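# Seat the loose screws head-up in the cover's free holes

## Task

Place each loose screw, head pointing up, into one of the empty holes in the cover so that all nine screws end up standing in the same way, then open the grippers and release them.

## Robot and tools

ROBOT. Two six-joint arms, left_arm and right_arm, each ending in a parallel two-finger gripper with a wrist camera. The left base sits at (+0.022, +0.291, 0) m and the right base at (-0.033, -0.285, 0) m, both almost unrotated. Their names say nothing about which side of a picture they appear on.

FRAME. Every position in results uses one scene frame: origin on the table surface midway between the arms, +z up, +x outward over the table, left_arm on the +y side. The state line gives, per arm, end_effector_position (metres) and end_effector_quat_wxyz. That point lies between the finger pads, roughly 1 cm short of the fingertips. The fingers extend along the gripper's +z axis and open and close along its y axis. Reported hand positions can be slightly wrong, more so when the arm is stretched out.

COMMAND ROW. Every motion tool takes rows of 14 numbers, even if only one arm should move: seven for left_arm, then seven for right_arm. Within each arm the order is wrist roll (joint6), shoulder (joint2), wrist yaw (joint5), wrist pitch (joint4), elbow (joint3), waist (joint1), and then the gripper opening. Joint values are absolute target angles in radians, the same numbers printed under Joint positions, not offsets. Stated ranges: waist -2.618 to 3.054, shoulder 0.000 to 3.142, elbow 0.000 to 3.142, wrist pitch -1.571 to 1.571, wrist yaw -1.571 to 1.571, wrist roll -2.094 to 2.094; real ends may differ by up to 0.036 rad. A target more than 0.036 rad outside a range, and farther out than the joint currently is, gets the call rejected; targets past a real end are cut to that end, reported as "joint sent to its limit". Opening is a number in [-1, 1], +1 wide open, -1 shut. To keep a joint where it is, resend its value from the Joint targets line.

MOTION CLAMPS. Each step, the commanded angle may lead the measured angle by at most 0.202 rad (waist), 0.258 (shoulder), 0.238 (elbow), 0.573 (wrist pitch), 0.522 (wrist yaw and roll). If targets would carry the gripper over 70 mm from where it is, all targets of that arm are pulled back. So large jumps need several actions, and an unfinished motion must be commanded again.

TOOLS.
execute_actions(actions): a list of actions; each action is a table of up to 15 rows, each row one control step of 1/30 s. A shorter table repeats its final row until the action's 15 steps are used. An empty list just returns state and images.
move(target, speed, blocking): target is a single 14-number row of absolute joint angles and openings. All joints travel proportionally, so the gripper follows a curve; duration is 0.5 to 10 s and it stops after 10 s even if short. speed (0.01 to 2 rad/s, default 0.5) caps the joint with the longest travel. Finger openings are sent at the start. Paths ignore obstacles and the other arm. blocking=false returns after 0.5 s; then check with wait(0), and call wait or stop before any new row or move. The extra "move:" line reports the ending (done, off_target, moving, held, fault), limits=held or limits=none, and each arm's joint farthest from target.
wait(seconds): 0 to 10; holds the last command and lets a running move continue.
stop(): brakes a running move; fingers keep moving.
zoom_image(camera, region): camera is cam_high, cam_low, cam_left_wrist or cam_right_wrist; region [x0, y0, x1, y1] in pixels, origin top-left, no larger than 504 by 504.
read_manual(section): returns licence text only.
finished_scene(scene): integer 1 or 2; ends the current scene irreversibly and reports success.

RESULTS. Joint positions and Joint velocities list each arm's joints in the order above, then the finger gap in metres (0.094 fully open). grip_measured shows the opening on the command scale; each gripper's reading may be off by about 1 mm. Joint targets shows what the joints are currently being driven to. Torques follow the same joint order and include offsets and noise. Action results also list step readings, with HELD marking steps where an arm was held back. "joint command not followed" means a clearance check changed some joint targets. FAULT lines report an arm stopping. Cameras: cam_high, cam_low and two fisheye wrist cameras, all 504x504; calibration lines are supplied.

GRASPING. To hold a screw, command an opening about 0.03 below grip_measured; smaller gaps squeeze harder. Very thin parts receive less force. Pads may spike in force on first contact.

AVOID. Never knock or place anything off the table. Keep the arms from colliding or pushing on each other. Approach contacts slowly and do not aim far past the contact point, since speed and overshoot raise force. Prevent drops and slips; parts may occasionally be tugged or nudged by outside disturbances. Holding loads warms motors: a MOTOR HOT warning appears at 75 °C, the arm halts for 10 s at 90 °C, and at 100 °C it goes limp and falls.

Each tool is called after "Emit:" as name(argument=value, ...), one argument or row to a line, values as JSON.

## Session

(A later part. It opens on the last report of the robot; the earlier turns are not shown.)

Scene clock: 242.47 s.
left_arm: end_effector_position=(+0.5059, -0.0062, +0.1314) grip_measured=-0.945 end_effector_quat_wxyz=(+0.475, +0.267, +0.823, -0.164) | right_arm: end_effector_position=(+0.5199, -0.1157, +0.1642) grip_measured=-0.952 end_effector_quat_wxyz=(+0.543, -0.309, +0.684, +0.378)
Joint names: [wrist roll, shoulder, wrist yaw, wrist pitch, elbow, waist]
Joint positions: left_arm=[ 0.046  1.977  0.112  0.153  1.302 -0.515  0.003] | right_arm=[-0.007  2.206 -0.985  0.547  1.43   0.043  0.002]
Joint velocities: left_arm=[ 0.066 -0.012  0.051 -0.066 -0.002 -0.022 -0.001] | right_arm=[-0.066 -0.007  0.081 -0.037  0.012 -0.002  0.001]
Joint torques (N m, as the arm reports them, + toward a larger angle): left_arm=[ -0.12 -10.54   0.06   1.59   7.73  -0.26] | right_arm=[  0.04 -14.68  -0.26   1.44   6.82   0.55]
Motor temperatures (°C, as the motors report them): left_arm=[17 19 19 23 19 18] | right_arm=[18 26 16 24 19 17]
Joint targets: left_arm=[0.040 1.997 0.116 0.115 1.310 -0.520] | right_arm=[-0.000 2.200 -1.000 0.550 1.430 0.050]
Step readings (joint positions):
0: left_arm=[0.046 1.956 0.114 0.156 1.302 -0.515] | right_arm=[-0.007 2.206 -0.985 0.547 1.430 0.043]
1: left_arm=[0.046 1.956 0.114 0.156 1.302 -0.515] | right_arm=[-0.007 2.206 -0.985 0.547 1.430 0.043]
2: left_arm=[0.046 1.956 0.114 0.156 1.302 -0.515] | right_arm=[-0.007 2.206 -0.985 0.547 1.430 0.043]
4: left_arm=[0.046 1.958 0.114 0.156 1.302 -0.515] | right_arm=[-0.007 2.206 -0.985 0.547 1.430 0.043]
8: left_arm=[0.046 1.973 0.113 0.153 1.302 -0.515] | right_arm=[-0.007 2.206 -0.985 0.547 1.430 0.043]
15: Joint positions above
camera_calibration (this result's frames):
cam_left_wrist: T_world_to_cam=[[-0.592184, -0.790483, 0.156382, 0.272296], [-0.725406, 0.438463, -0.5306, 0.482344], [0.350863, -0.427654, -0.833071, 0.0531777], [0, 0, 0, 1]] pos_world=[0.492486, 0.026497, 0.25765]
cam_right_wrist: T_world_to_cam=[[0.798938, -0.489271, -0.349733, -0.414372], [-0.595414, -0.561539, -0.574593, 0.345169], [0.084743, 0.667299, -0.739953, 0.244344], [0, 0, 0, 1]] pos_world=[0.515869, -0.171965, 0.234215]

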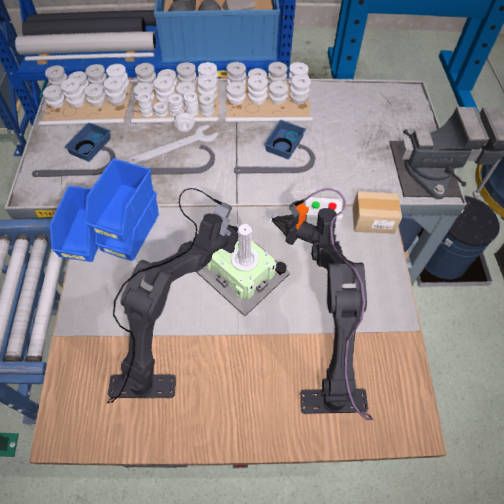

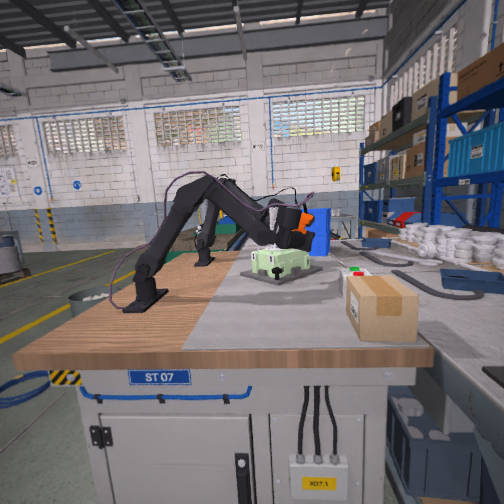

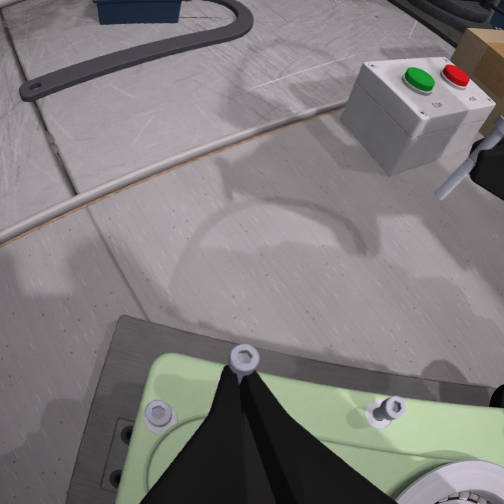

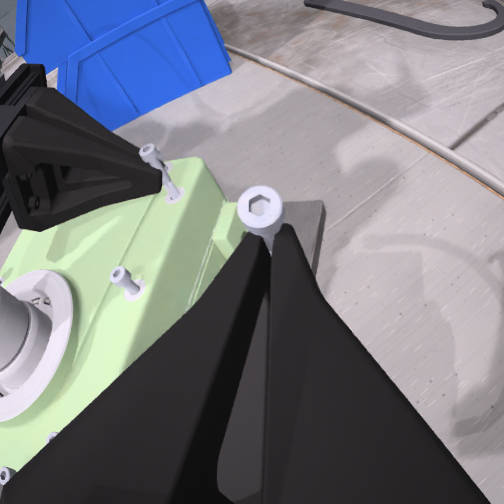

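Emit:
execute_actions(
  actions=[
    [[0.04,1.975,0.113,0.145,1.31,-0.52,-0.88,0,2.1,-0.8,0.5,1.43,0.05,-0.965],[0.04,1.975,0.113,0.145,1.31,-0.52,-0.88,0,2.1,-0.8,0.5,1.43,0.05,-0.965],[0.04,1.975,0.113,0.145,1.31,-0.52,-0.88,0,2.1,-0.8,0.5,1.43,0.05,-0.965],[0.04,1.975,0.113,0.145,1.31,-0.52,-0.88,0,2.1,-0.8,0.5,1.43,0.05,-0.965],[0.04,1.975,0.113,0.145,1.31,-0.52,-0.88,0,2.1,-0.8,0.5,1.43,0.05,-0.965],[0.04,1.975,0.113,0.145,1.31,-0.52,-0.88,0,2.1,-0.8,0.5,1.43,0.05,-0.965],[0.04,1.975,0.113,0.145,1.31,-0.52,-0.7,0,2.1,-0.8,0.5,1.43,0.05,-0.965]],
  ],
)

Emit:
move(
  target=[0.04,1.9,0.113,0.145,1.31,-0.52,-0.7,0,1.8,-0.3,0.3,1.2,0.05,-0.965],
)

Emit:
move(
  target=[0,1.05,0,0.4,0.42,-0.55,-0.7,0,1.2,0,0.2,0.6,0.3,-0.965],
  speed=0.8,
)

Emit:
move(
  target=[0,1.05,0,0.4,0.42,-0.68,-0.95,0,1.485,0,0.267,0.79,0.665,-0.965],
  speed=0.4,
)

Scene clock: 246.37 s.
left_arm: end_effector_position=(+0.5061, -0.0063, +0.1323) grip_measured=-0.702 end_effector_quat_wxyz=(+0.476, +0.267, +0.822, -0.164) | right_arm: end_effector_position=(+0.5345, -0.1336, +0.2083) grip_measured=-0.952 end_effector_quat_wxyz=(+0.590, -0.272, +0.694, +0.311)
Joint names: [wrist roll, shoulder, wrist yaw, wrist pitch, elbow, waist]
Joint positions: left_arm=[ 0.046  1.976  0.112  0.155  1.302 -0.515  0.014] | right_arm=[-0.007  2.102 -0.816  0.515  1.424  0.043  0.002]
Joint velocities: left_arm=[-0.022 -0.022 -0.037 -0.095  0.007  0.012  0.   ] | right_arm=[-0.081 -0.007  0.066 -0.007  0.017 -0.017 -0.   ]
Joint torques (N m, as the arm reports them, + toward a larger angle): left_arm=[ -0.08 -12.41   0.07   1.9    7.76  -0.23] | right_arm=[  0.03 -13.7    0.01   1.38   7.64   0.52]
Motor temperatures (°C, as the motors report them): left_arm=[17 19 19 23 19 18] | right_arm=[18 26 16 24 19 17]
Joint targets: left_arm=[0.040 1.975 0.113 0.145 1.310 -0.520] | right_arm=[0.000 2.100 -0.800 0.500 1.430 0.050]
Step readings (joint positions):
0: left_arm=[0.046 1.977 0.112 0.153 1.302 -0.515] | right_arm=[-0.007 2.206 -0.985 0.547 1.430 0.043]
1: left_arm=[0.046 1.976 0.112 0.154 1.302 -0.515] | right_arm=[-0.007 2.197 -0.959 0.537 1.429 0.043]
2: left_arm=[0.046 1.976 0.112 0.155 1.302 -0.515] | right_arm=[-0.007 2.184 -0.927 0.522 1.425 0.043]
4: left_arm=[0.046 1.976 0.112 0.155 1.302 -0.515] | right_arm=[-0.007 2.154 -0.882 0.512 1.424 0.043]
8: left_arm=[0.046 1.976 0.112 0.155 1.302 -0.515] | right_arm=[-0.007 2.106 -0.840 0.518 1.424 0.043]
15: Joint positions above
camera_calibration (this result's frames):
cam_left_wrist: T_world_to_cam=[[-0.592598, -0.790247, 0.156002, 0.272449], [-0.723995, 0.437661, -0.533184, 0.482679], [0.353071, -0.428908, -0.831492, 0.0524598], [0, 0, 0, 1]] pos_world=[0.492388, 0.0265528, 0.258474]
cam_right_wrist: T_world_to_cam=[[0.727686, -0.625165, -0.282208, -0.41351], [-0.642305, -0.476718, -0.600153, 0.410847], [0.240661, 0.617987, -0.748448, 0.199557], [0, 0, 0, 1]] pos_world=[0.516769, -0.185977, 0.279233]

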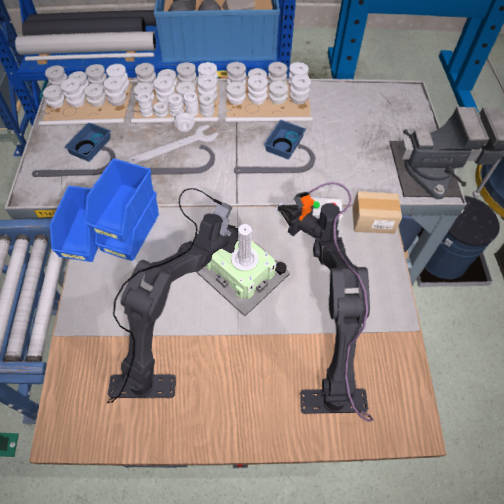

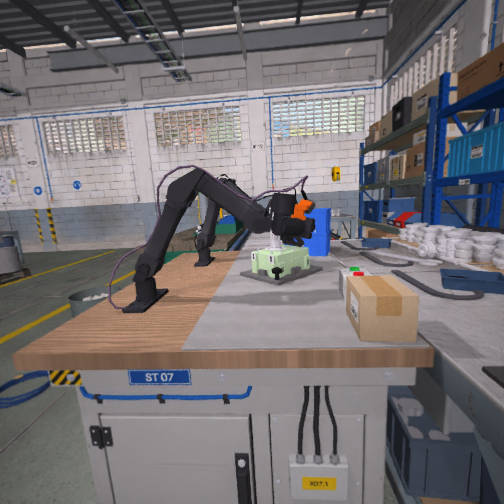

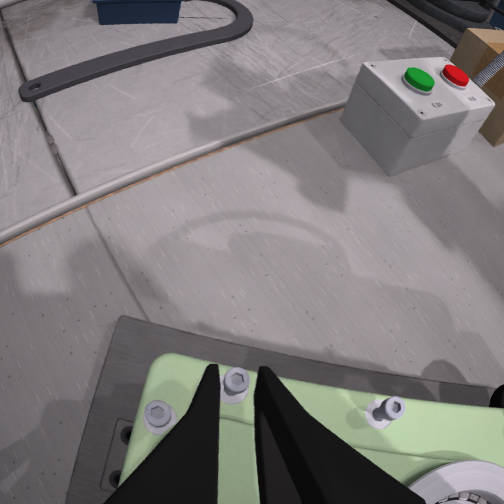

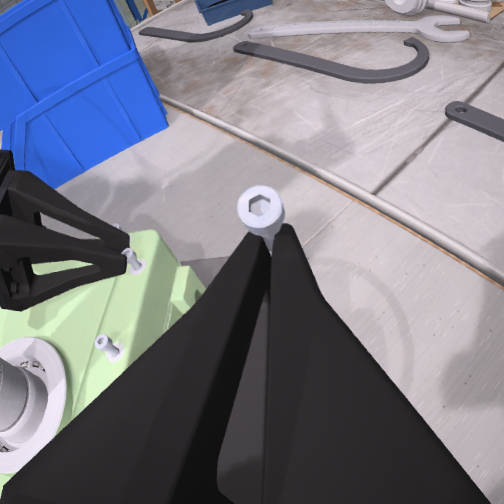

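Scene clock: 248.17 s.
left_arm: end_effector_position=(+0.5046, -0.0055, +0.1655) grip_measured=-0.702 end_effector_quat_wxyz=(+0.502, +0.264, +0.806, -0.169) | right_arm: end_effector_position=(+0.5159, -0.2096, +0.2158) grip_measured=-0.952 end_effector_quat_wxyz=(+0.589, -0.109, +0.790, +0.133)
Joint names: [wrist roll, shoulder, wrist yaw, wrist pitch, elbow, waist]
Joint positions: left_arm=[ 0.046  1.916  0.112  0.157  1.302 -0.515  0.014] | right_arm=[-0.007  1.82  -0.311  0.317  1.214  0.043  0.002]
Joint velocities: left_arm=[-0.007 -0.012  0.022  0.051  0.002 -0.027  0.   ] | right_arm=[ 0.022 -0.007 -0.007 -0.066 -0.012 -0.012 -0.   ]
Joint torques (N m, as the arm reports them, + toward a larger angle): left_arm=[ -0.09 -13.13   0.07   1.89   7.93  -0.41] | right_arm=[  0.04 -12.88   0.03   1.52   6.29   0.56]
Motor temperatures (°C, as the motors report them): left_arm=[17 20 19 23 19 18] | right_arm=[18 26 16 25 19 17]
Joint targets: left_arm=[0.040 1.900 0.113 0.145 1.310 -0.520] | right_arm=[-0.000 1.800 -0.300 0.300 1.200 0.050]
move: done; limits=none; left_arm: farthest joint: the shoulder, 0.016 radians from its target (0.076 radians at the start); right_arm: farthest joint: the shoulder, 0.020 radians from its target (0.302 radians at the start)
camera_calibration (this result's frames):
cam_left_wrist: T_world_to_cam=[[-0.600719, -0.785634, 0.148041, 0.272497], [-0.694153, 0.420708, -0.584086, 0.492245], [0.396596, -0.453635, -0.798077, 0.0533284], [0, 0, 0, 1]] pos_world=[0.484237, 0.031183, 0.289733]
cam_right_wrist: T_world_to_cam=[[0.306144, -0.917823, -0.252738, -0.295619], [-0.868227, -0.160299, -0.46956, 0.521891], [0.390459, 0.363187, -0.845953, 0.146939], [0, 0, 0, 1]] pos_world=[0.486248, -0.241034, 0.294649]

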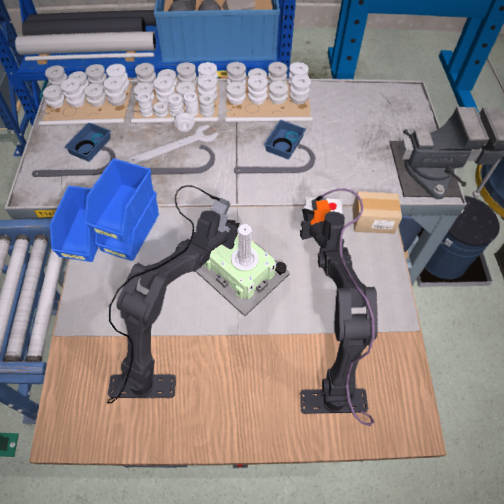

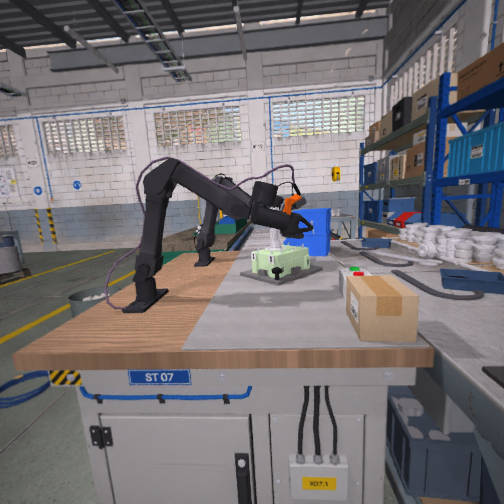

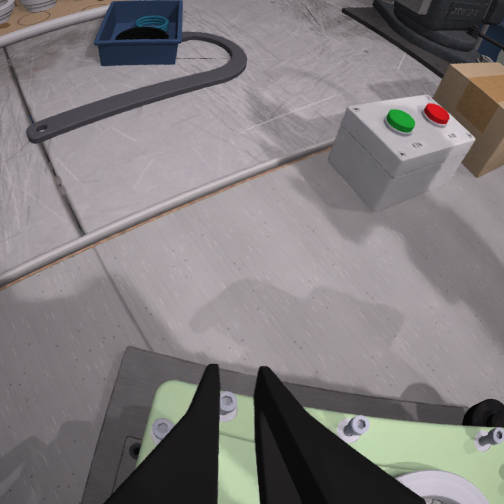

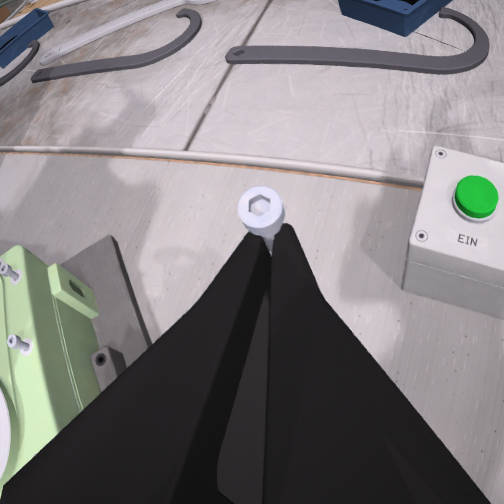

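Scene clock: 250.00 s.
left_arm: end_effector_position=(+0.3365, +0.1007, +0.1959) grip_measured=-0.702 end_effector_quat_wxyz=(+0.598, +0.215, +0.754, -0.167) | right_arm: end_effector_position=(+0.3452, -0.1725, +0.1777) grip_measured=-0.952 end_effector_quat_wxyz=(+0.546, -0.123, +0.825, +0.081)
Joint names: [wrist roll, shoulder, wrist yaw, wrist pitch, elbow, waist]
Joint positions: left_arm=[ 0.006  1.068  0.008  0.403  0.434 -0.54   0.014] | right_arm=[-0.007  1.225 -0.013  0.214  0.61   0.288  0.002]
Joint velocities: left_arm=[ 0.007 -0.012  0.051 -0.081  0.007 -0.002 -0.001] | right_arm=[ 0.007 -0.012  0.066  0.022 -0.002  0.007 -0.   ]
Joint torques (N m, as the arm reports them, + toward a larger angle): left_arm=[-0.09 -4.34 -0.09  2.12  6.34 -0.74] | right_arm=[ 0.04 -6.76  0.11  1.54  6.63  1.01]
Motor temperatures (°C, as the motors report them): left_arm=[17 20 19 23 19 18] | right_arm=[18 26 16 25 19 17]
Joint targets: left_arm=[-0.000 1.050 0.000 0.400 0.420 -0.550] | right_arm=[-0.000 1.200 -0.000 0.200 0.600 0.300]
move: off_target (right_arm); limits=none; left_arm: farthest joint: the shoulder, 0.018 radians from its target (0.866 radians at the start); right_arm: farthest joint: the shoulder, 0.025 radians from its target (0.620 radians at the start)
camera_calibration (this result's frames):
cam_left_wrist: T_world_to_cam=[[-0.557553, -0.820072, 0.128907, 0.243103], [-0.596652, 0.287907, -0.749076, 0.361522], [0.577183, -0.494562, -0.649821, 0.106725], [0, 0, 0, 1]] pos_world=[0.289646, 0.148059, 0.308822]
cam_right_wrist: T_world_to_cam=[[0.252214, -0.952704, -0.169539, -0.221062], [-0.913503, -0.176615, -0.366497, 0.356253], [0.31922, 0.24731, -0.914842, 0.184754], [0, 0, 0, 1]] pos_world=[0.322216, -0.193379, 0.262108]

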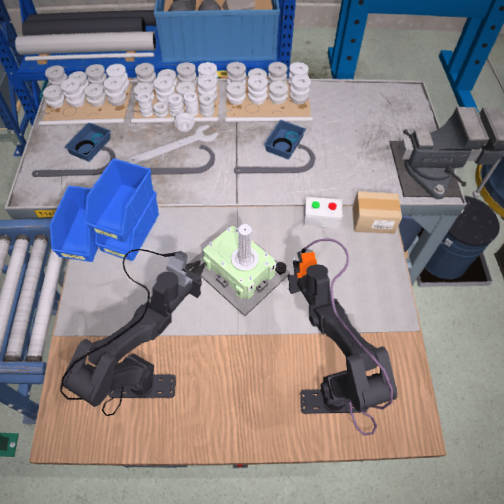

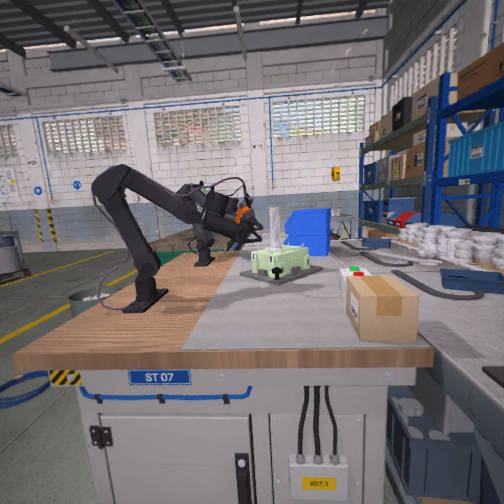

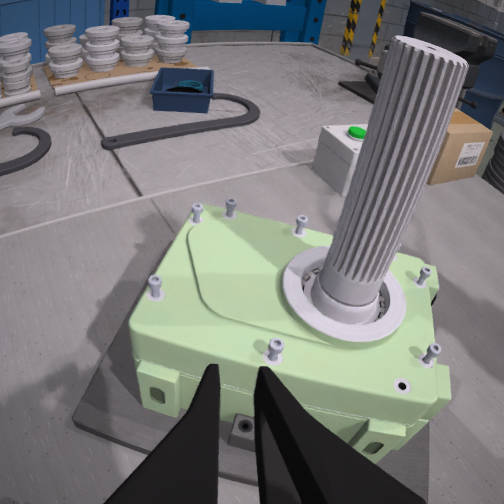

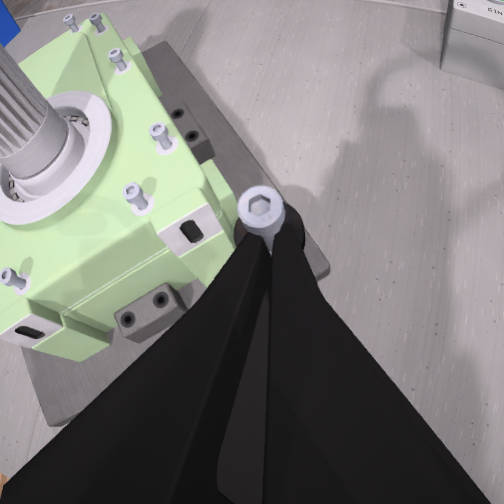

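Scene clock: 251.40 s.
left_arm: end_effector_position=(+0.3093, +0.0614, +0.1965) grip_measured=-0.948 end_effector_quat_wxyz=(+0.586, +0.263, +0.738, -0.206) | right_arm: end_effector_position=(+0.3193, -0.0136, +0.1621) grip_measured=-0.952 end_effector_quat_wxyz=(+0.506, -0.275, +0.799, +0.173)
Joint names: [wrist roll, shoulder, wrist yaw, wrist pitch, elbow, waist]
Joint positions: left_arm=[ 0.006  1.068  0.007  0.405  0.434 -0.67   0.002] | right_arm=[-0.007  1.472 -0.01   0.261  0.768  0.658  0.002]
Joint velocities: left_arm=[ 0.007 -0.012 -0.022  0.081 -0.012 -0.027 -0.001] | right_arm=[-0.022 -0.012  0.022 -0.022 -0.022 -0.007  0.   ]
Joint torques (N m, as the arm reports them, + toward a larger angle): left_arm=[-0.08 -4.48 -0.03  2.1   6.26 -0.64] | right_arm=[ 0.04 -5.78  0.09  1.68  8.95  0.62]
Motor temperatures (°C, as the motors report them): left_arm=[17 19 19 23 19 18] | right_arm=[18 26 16 25 19 17]
Joint targets: left_arm=[0.000 1.050 -0.000 0.400 0.420 -0.680] | right_arm=[-0.000 1.485 0.000 0.267 0.790 0.665]
move: off_target (right_arm); limits=none; left_arm: farthest joint: the shoulder, 0.018 radians from its target (0.018 radians at the start); right_arm: farthest joint: the elbow, 0.022 radians from its target (0.180 radians at the start)
camera_calibration (this result's frames):
cam_left_wrist: T_world_to_cam=[[-0.659196, -0.740891, 0.128609, 0.222273], [-0.552971, 0.361704, -0.750595, 0.339281], [0.509591, -0.565906, -0.648126, 0.1283], [0, 0, 0, 1]] pos_world=[0.268754, 0.114567, 0.309231]
cam_right_wrist: T_world_to_cam=[[0.571861, -0.803097, -0.167361, -0.166244], [-0.800666, -0.501978, -0.327036, 0.307996], [0.17863, 0.321019, -0.930074, 0.187806], [0, 0, 0, 1]] pos_world=[0.308123, -0.0391923, 0.247576]

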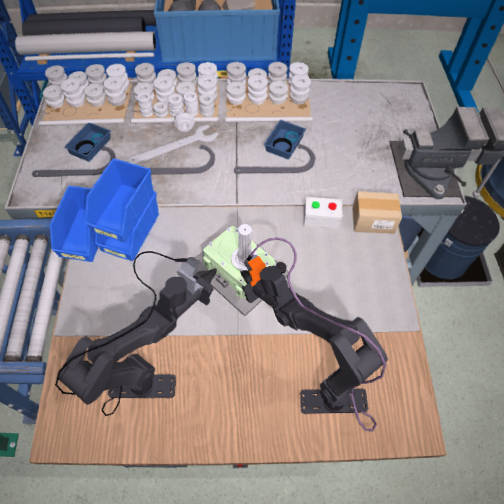

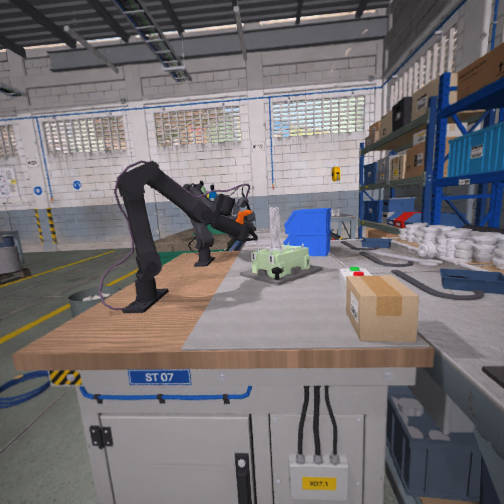

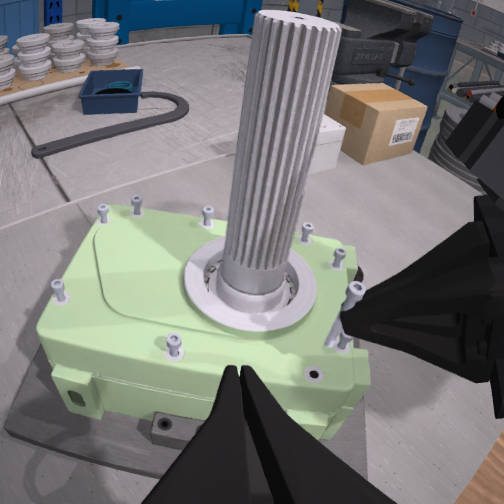

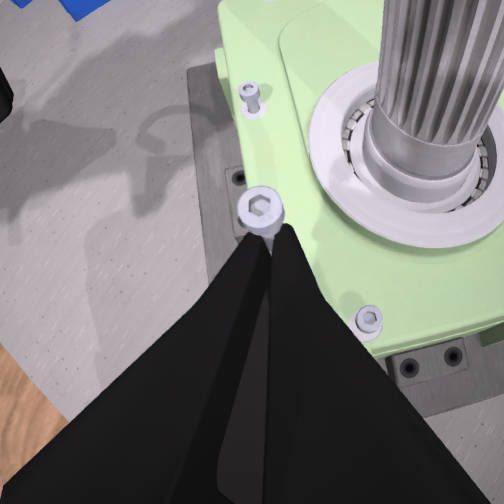

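Emit:
execute_actions(
  actions=[
    [[0,1.05,0,0.4,0.42,-0.68,-0.95,0,1.51,0,0.267,0.79,0.665,-0.965]],
  ],
)

Emit:
zoom_image(
  camera="cam_left_wrist",
  region=[260,260,400,400],
)

Scene clock: 256.27 s.
left_arm: end_effector_position=(+0.3093, +0.0614, +0.1965) grip_measured=-0.948 end_effector_quat_wxyz=(+0.586, +0.263, +0.738, -0.206) | right_arm: end_effector_position=(+0.3210, -0.0123, +0.1533) grip_measured=-0.952 end_effector_quat_wxyz=(+0.498, -0.277, +0.804, +0.171)
Joint names: [wrist roll, shoulder, wrist yaw, wrist pitch, elbow, waist]
Joint positions: left_arm=[ 0.006  1.068  0.007  0.405  0.434 -0.67   0.002] | right_arm=[-0.007  1.498 -0.01   0.266  0.771  0.658  0.002]
Joint velocities: left_arm=[-0.037  0.007  0.051 -0.022 -0.002 -0.017  0.001] | right_arm=[ 0.007 -0.002 -0.051 -0.022  0.002 -0.002  0.   ]
Joint torques (N m, as the arm reports them, + toward a larger angle): left_arm=[-0.09 -4.13 -0.04  2.07  6.28 -0.47] | right_arm=[ 0.04 -6.04  0.08  1.65  8.73  0.59]
Motor temperatures (°C, as the motors report them): left_arm=[17 19 19 24 19 18] | right_arm=[18 25 16 25 20 17]
Joint targets: left_arm=[0.000 1.050 0.000 0.400 0.420 -0.680] | right_arm=[0.000 1.510 -0.000 0.267 0.790 0.665]
Step readings (joint positions):
0: left_arm=[0.006 1.068 0.007 0.405 0.434 -0.670] | right_arm=[-0.007 1.472 -0.010 0.261 0.768 0.658]
1: left_arm=[0.006 1.068 0.007 0.405 0.434 -0.670] | right_arm=[-0.007 1.474 -0.010 0.262 0.768 0.658]
2: left_arm=[0.006 1.068 0.007 0.405 0.434 -0.670] | right_arm=[-0.007 1.479 -0.010 0.264 0.770 0.658]
4: left_arm=[0.006 1.068 0.007 0.405 0.434 -0.670] | right_arm=[-0.007 1.489 -0.010 0.266 0.771 0.658]
8: left_arm=[0.006 1.068 0.007 0.405 0.434 -0.670] | right_arm=[-0.007 1.498 -0.010 0.266 0.771 0.658]
15: Joint positions above
camera_calibration (this result's frames):
cam_left_wrist: T_world_to_cam=[[-0.659196, -0.740891, 0.128609, 0.222273], [-0.552971, 0.361704, -0.750595, 0.339281], [0.509591, -0.565906, -0.648126, 0.1283], [0, 0, 0, 1]] pos_world=[0.268754, 0.114567, 0.309231]
cam_right_wrist: T_world_to_cam=[[0.569426, -0.804948, -0.166769, -0.16697], [-0.805307, -0.505506, -0.309748, 0.305959], [0.165028, 0.310679, -0.936079, 0.184127], [0, 0, 0, 1]] pos_world=[0.311082, -0.0369428, 0.239282]

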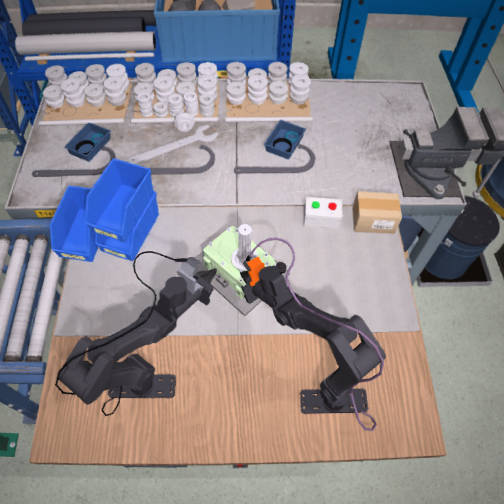

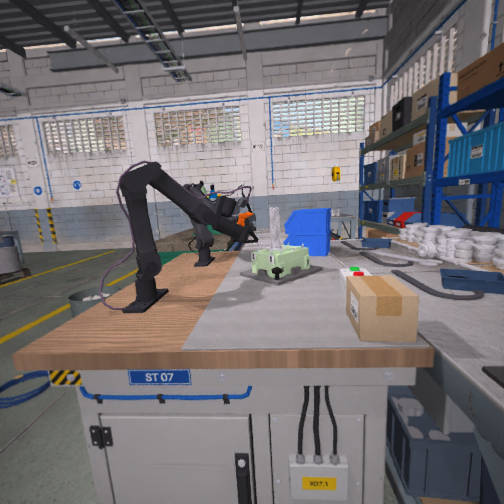

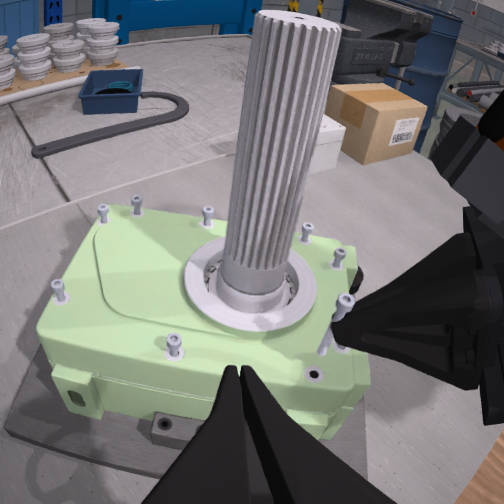

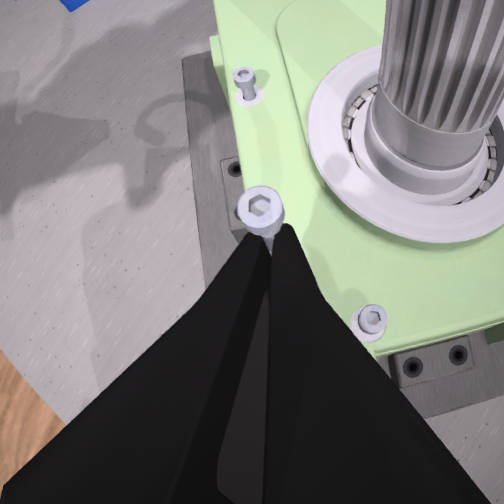

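Region (260, 260, 400, 400) of cam_left_wrist's 504x504 image, scaled by 3.600, with more detail than that image has.

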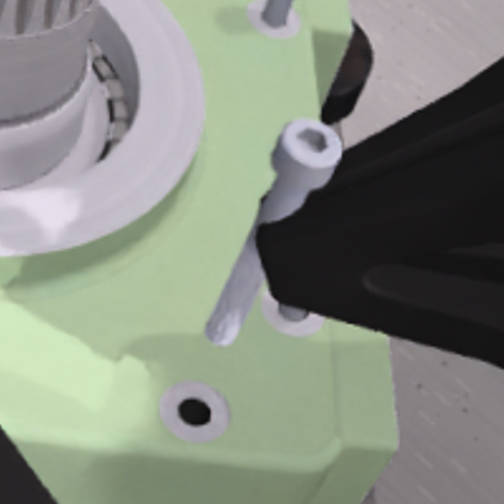

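Emit:
execute_actions(
  actions=[
    [[0,1.05,0,0.4,0.42,-0.68,-0.95,0,1.53,0,0.267,0.79,0.665,-0.965]],
  ],
)

Emit:
zoom_image(
  camera="cam_left_wrist",
  region=[260,260,400,400],
)

Scene clock: 258.40 s.
left_arm: end_effector_position=(+0.3093, +0.0614, +0.1965) grip_measured=-0.948 end_effector_quat_wxyz=(+0.586, +0.263, +0.738, -0.206) | right_arm: end_effector_position=(+0.3217, -0.0118, +0.1459) grip_measured=-0.952 end_effector_quat_wxyz=(+0.492, -0.278, +0.808, +0.168)
Joint names: [wrist roll, shoulder, wrist yaw, wrist pitch, elbow, waist]
Joint positions: left_arm=[ 0.006  1.068  0.007  0.405  0.434 -0.67   0.002] | right_arm=[-0.007  1.517 -0.01   0.269  0.771  0.658  0.002]
Joint velocities: left_arm=[-0.007  0.007  0.022 -0.066 -0.007 -0.027  0.001] | right_arm=[-0.051  0.012 -0.037  0.022 -0.002  0.007 -0.   ]
Joint torques (N m, as the arm reports them, + toward a larger angle): left_arm=[-0.07 -4.24 -0.02  2.09  6.37 -0.56] | right_arm=[ 0.03 -6.12  0.08  1.59  8.63  0.63]
Motor temperatures (°C, as the motors report them): left_arm=[17 18 19 24 19 18] | right_arm=[18 24 16 25 20 17]
Joint targets: left_arm=[-0.000 1.050 -0.000 0.400 0.420 -0.680] | right_arm=[0.000 1.530 0.000 0.267 0.790 0.665]
Step readings (joint positions):
0: left_arm=[0.006 1.068 0.007 0.405 0.434 -0.670] | right_arm=[-0.007 1.498 -0.010 0.266 0.771 0.658]
1: left_arm=[0.006 1.068 0.007 0.405 0.434 -0.670] | right_arm=[-0.007 1.499 -0.010 0.266 0.771 0.658]
2: left_arm=[0.006 1.068 0.007 0.405 0.434 -0.670] | right_arm=[-0.007 1.502 -0.010 0.268 0.771 0.658]
4: left_arm=[0.006 1.068 0.007 0.405 0.434 -0.670] | right_arm=[-0.007 1.510 -0.010 0.269 0.771 0.658]
8: left_arm=[0.006 1.068 0.007 0.405 0.434 -0.670] | right_arm=[-0.007 1.517 -0.010 0.269 0.771 0.658]
15: Joint positions above
camera_calibration (this result's frames):
cam_left_wrist: T_world_to_cam=[[-0.659196, -0.740891, 0.128609, 0.222273], [-0.552971, 0.361704, -0.750595, 0.339281], [0.509591, -0.565906, -0.648126, 0.1283], [0, 0, 0, 1]] pos_world=[0.268754, 0.114567, 0.309231]
cam_right_wrist: T_world_to_cam=[[0.567302, -0.806563, -0.166206, -0.167601], [-0.809161, -0.508436, -0.294536, 0.303516], [0.153057, 0.301578, -0.941076, 0.181317], [0, 0, 0, 1]] pos_world=[0.312922, -0.0355442, 0.232173]

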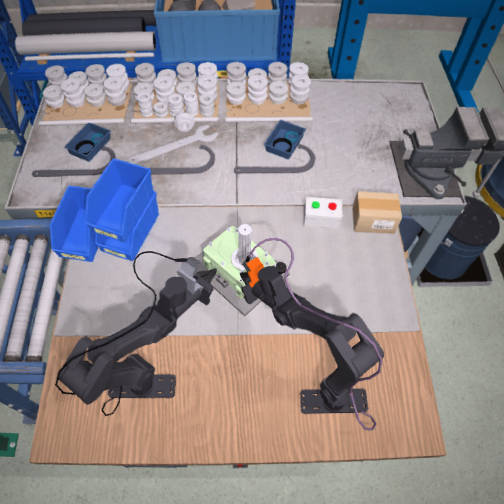

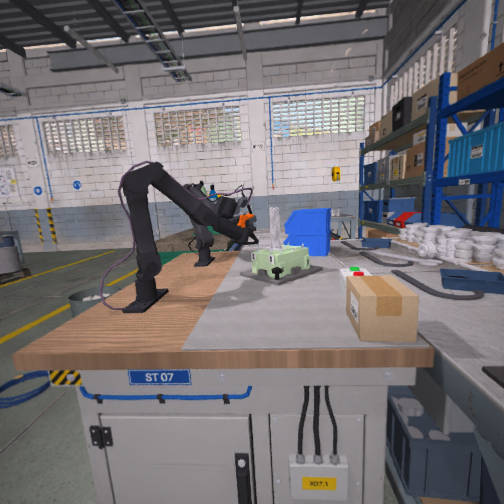

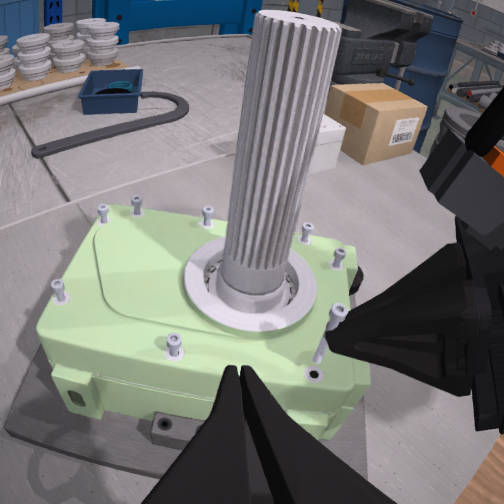

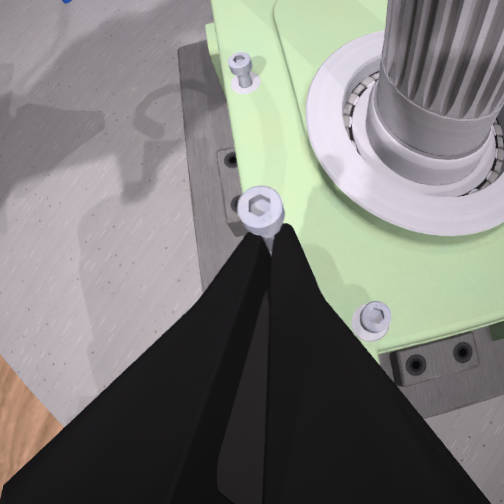

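Region (260, 260, 400, 400) of cam_left_wrist's 504x504 image, scaled by 3.600, with more detail than that image has.

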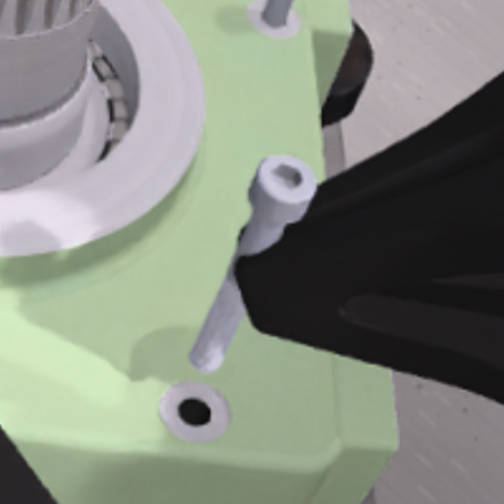

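Emit:
execute_actions(
  actions=[
    [[0,1.05,0,0.4,0.42,-0.68,-0.95,0,1.53,0,0.267,0.79,0.679,-0.965]],
  ],
)

Emit:
zoom_image(
  camera="cam_left_wrist",
  region=[260,260,400,400],
)

Scene clock: 260.73 s.
left_arm: end_effector_position=(+0.3093, +0.0614, +0.1965) grip_measured=-0.948 end_effector_quat_wxyz=(+0.586, +0.263, +0.738, -0.206) | right_arm: end_effector_position=(+0.3194, -0.0087, +0.1459) grip_measured=-0.952 end_effector_quat_wxyz=(+0.491, -0.281, +0.807, +0.170)
Joint names: [wrist roll, shoulder, wrist yaw, wrist pitch, elbow, waist]
Joint positions: left_arm=[ 0.006  1.068  0.007  0.405  0.434 -0.67   0.002] | right_arm=[-0.007  1.517 -0.01   0.269  0.771  0.667  0.002]
Joint velocities: left_arm=[-0.066 -0.002  0.051 -0.051 -0.012 -0.002 -0.   ] | right_arm=[-0.022 -0.002 -0.022  0.037  0.007  0.002 -0.   ]
Joint torques (N m, as the arm reports them, + toward a larger angle): left_arm=[-0.1  -4.43 -0.06  2.1   6.4  -0.65] | right_arm=[ 0.04 -6.15  0.08  1.6   8.63  1.  ]
Motor temperatures (°C, as the motors report them): left_arm=[17 18 19 24 19 18] | right_arm=[18 24 16 25 20 17]
Joint targets: left_arm=[0.000 1.050 -0.000 0.400 0.420 -0.680] | right_arm=[-0.000 1.530 -0.000 0.267 0.790 0.679]
Step readings (joint positions):
0: left_arm=[0.006 1.068 0.007 0.405 0.434 -0.670] | right_arm=[-0.007 1.517 -0.010 0.269 0.771 0.658]
1: left_arm=[0.006 1.068 0.007 0.405 0.434 -0.670] | right_arm=[-0.007 1.517 -0.010 0.269 0.771 0.659]
2: left_arm=[0.006 1.068 0.007 0.405 0.434 -0.670] | right_arm=[-0.007 1.517 -0.010 0.269 0.771 0.660]
4: left_arm=[0.006 1.068 0.007 0.405 0.434 -0.670] | right_arm=[-0.007 1.517 -0.010 0.269 0.771 0.664]
8: left_arm=[0.006 1.068 0.007 0.405 0.434 -0.670] | right_arm=[-0.007 1.517 -0.010 0.269 0.771 0.667]
15: Joint positions above
camera_calibration (this result's frames):
cam_left_wrist: T_world_to_cam=[[-0.659196, -0.740891, 0.128609, 0.222273], [-0.552971, 0.361704, -0.750595, 0.339281], [0.509591, -0.565906, -0.648126, 0.1283], [0, 0, 0, 1]] pos_world=[0.268754, 0.114567, 0.309231]
cam_right_wrist: T_world_to_cam=[[0.574103, -0.801772, -0.166033, -0.165959], [-0.804812, -0.515284, -0.294551, 0.301703], [0.150608, 0.302728, -0.941102, 0.181557], [0, 0, 0, 1]] pos_world=[0.310748, -0.0325609, 0.232176]

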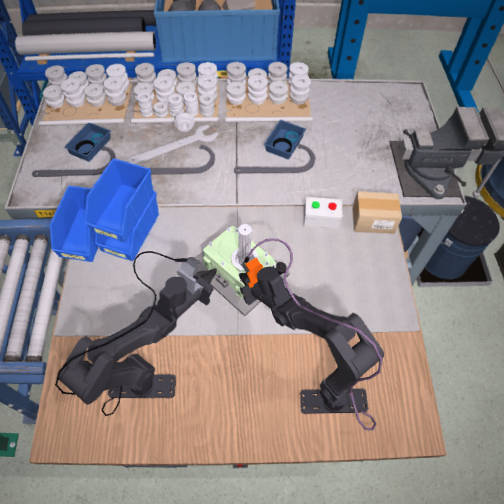

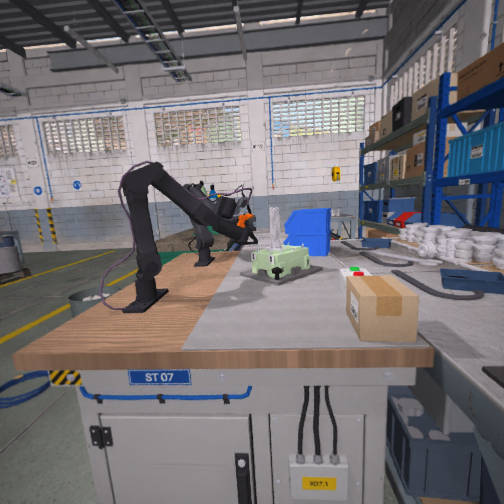

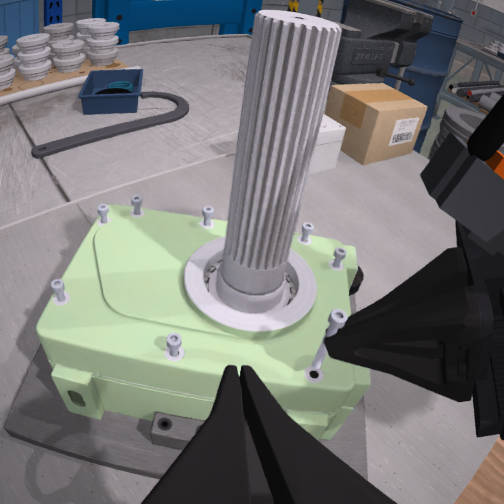

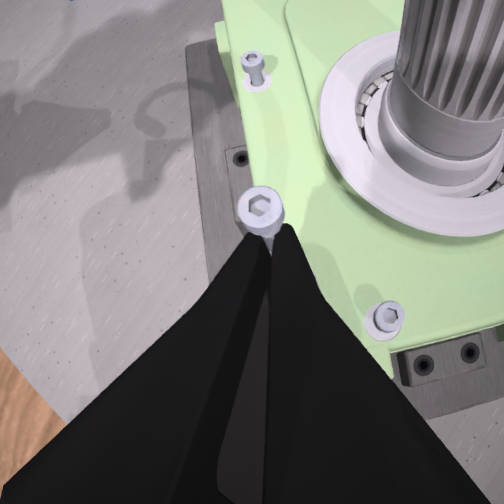

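Region (260, 260, 400, 400) of cam_left_wrist's 504x504 image, scaled by 3.600, with more detail than that image has.

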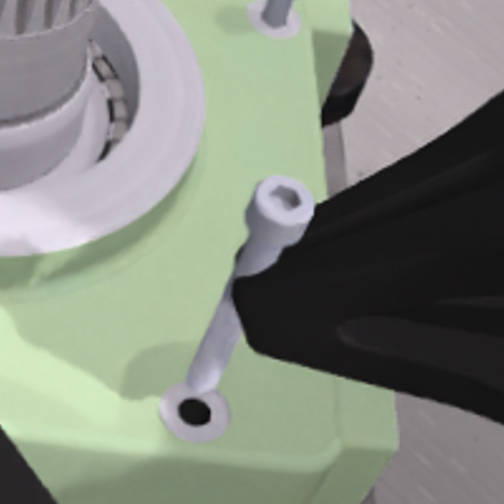

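Lower to find contact.

Emit:
execute_actions(
  actions=[
    [[0,1.05,0,0.4,0.42,-0.68,-0.95,0,1.546,0,0.267,0.79,0.679,-0.965]],
  ],
)

Emit:
zoom_image(
  camera="cam_left_wrist",
  region=[260,260,400,400],
)

Scene clock: 262.93 s.
left_arm: end_effector_position=(+0.3093, +0.0614, +0.1965) grip_measured=-0.948 end_effector_quat_wxyz=(+0.586, +0.263, +0.738, -0.206) | right_arm: end_effector_position=(+0.3198, -0.0084, +0.1395) grip_measured=-0.952 end_effector_quat_wxyz=(+0.485, -0.282, +0.810, +0.169)
Joint names: [wrist roll, shoulder, wrist yaw, wrist pitch, elbow, waist]
Joint positions: left_arm=[ 0.006  1.068  0.007  0.405  0.434 -0.67   0.002] | right_arm=[-0.007  1.532 -0.01   0.27   0.771  0.667  0.002]
Joint velocities: left_arm=[ 0.007  0.002 -0.066 -0.007  0.002 -0.007  0.   ] | right_arm=[-0.037 -0.017  0.007 -0.007 -0.002 -0.002  0.001]
Joint torques (N m, as the arm reports them, + toward a larger angle): left_arm=[-0.09 -4.43 -0.12  2.11  6.47 -0.66] | right_arm=[ 0.04 -6.24  0.07  1.59  8.58  1.01]
Motor temperatures (°C, as the motors report them): left_arm=[17 18 19 24 19 18] | right_arm=[18 24 16 25 20 17]
Joint targets: left_arm=[-0.000 1.050 0.000 0.400 0.420 -0.680] | right_arm=[0.000 1.546 -0.000 0.267 0.790 0.679]
Step readings (joint positions):
0: left_arm=[0.006 1.068 0.007 0.405 0.434 -0.670] | right_arm=[-0.007 1.517 -0.010 0.269 0.771 0.667]
1: left_arm=[0.006 1.068 0.007 0.405 0.434 -0.670] | right_arm=[-0.007 1.518 -0.010 0.269 0.771 0.667]
2: left_arm=[0.006 1.068 0.007 0.405 0.434 -0.670] | right_arm=[-0.007 1.521 -0.010 0.270 0.771 0.667]
4: left_arm=[0.006 1.068 0.007 0.405 0.434 -0.670] | right_arm=[-0.007 1.527 -0.010 0.270 0.771 0.667]
8: left_arm=[0.006 1.068 0.007 0.405 0.434 -0.670] | right_arm=[-0.007 1.532 -0.010 0.270 0.771 0.667]
15: Joint positions above
camera_calibration (this result's frames):
cam_left_wrist: T_world_to_cam=[[-0.659196, -0.740891, 0.128609, 0.222273], [-0.552971, 0.361704, -0.750595, 0.339281], [0.509591, -0.565906, -0.648126, 0.1283], [0, 0, 0, 1]] pos_world=[0.268754, 0.114567, 0.309231]
cam_right_wrist: T_world_to_cam=[[0.572253, -0.803204, -0.165497, -0.166488], [-0.808024, -0.517771, -0.281087, 0.299485], [0.140081, 0.294578, -0.945305, 0.179297], [0, 0, 0, 1]] pos_world=[0.312148, -0.0314768, 0.226119]

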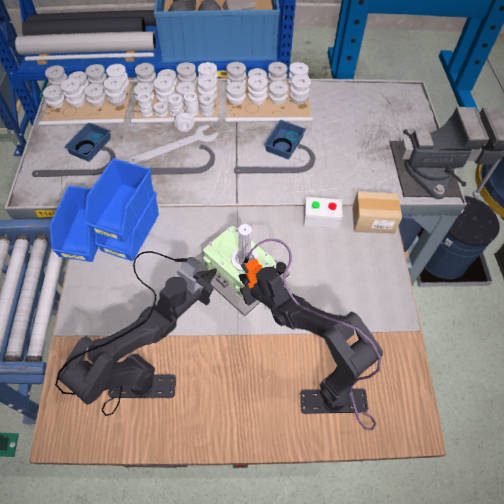

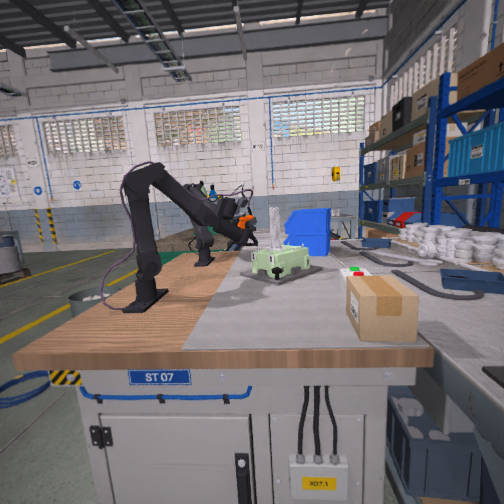

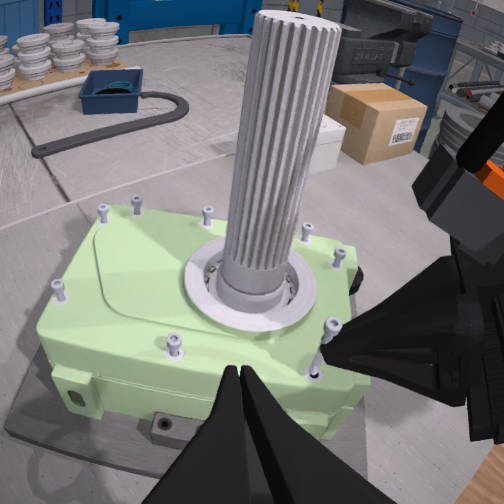

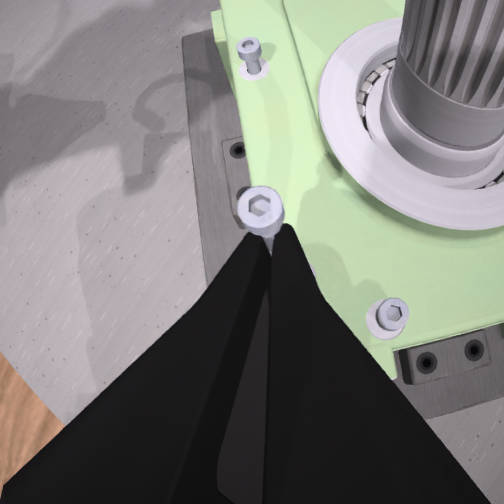

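Region (260, 260, 400, 400) of cam_left_wrist's 504x504 image, scaled by 3.600, with more detail than that image has.

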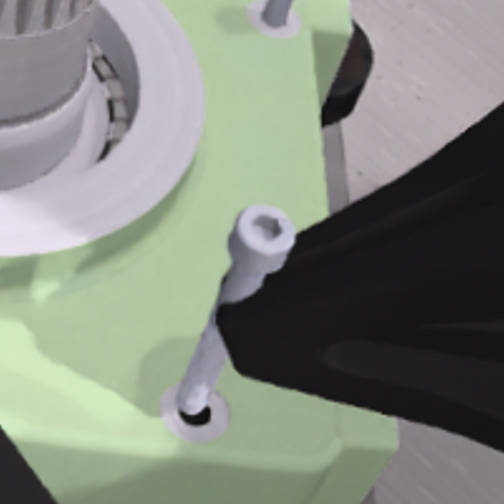

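Emit:
zoom_image(
  camera="cam_right_wrist",
  region=[200,180,420,400],
)

Emit:
zoom_image(
  camera="cam_low",
  region=[230,210,310,290],
)

Region (200, 180, 420, 400) of cam_right_wrist's 504x504 image, scaled by 2.291, with more detail than that image has.

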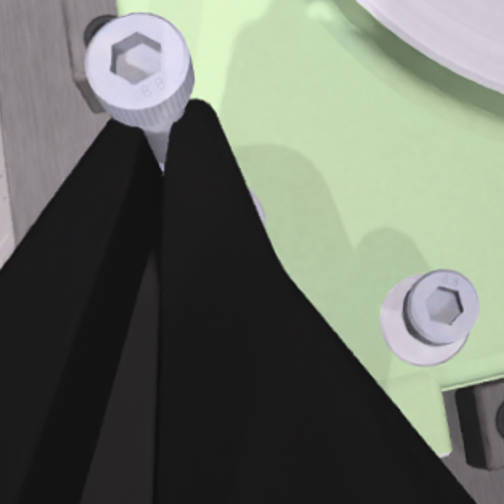

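Region (230, 210, 310, 290) of cam_low's 504x504 image, scaled by 6.300, with more detail than that image has.

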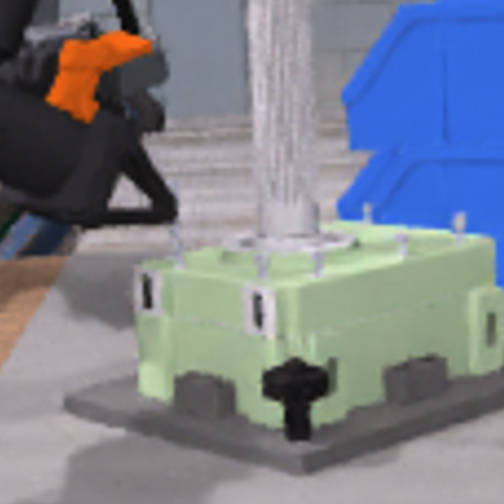

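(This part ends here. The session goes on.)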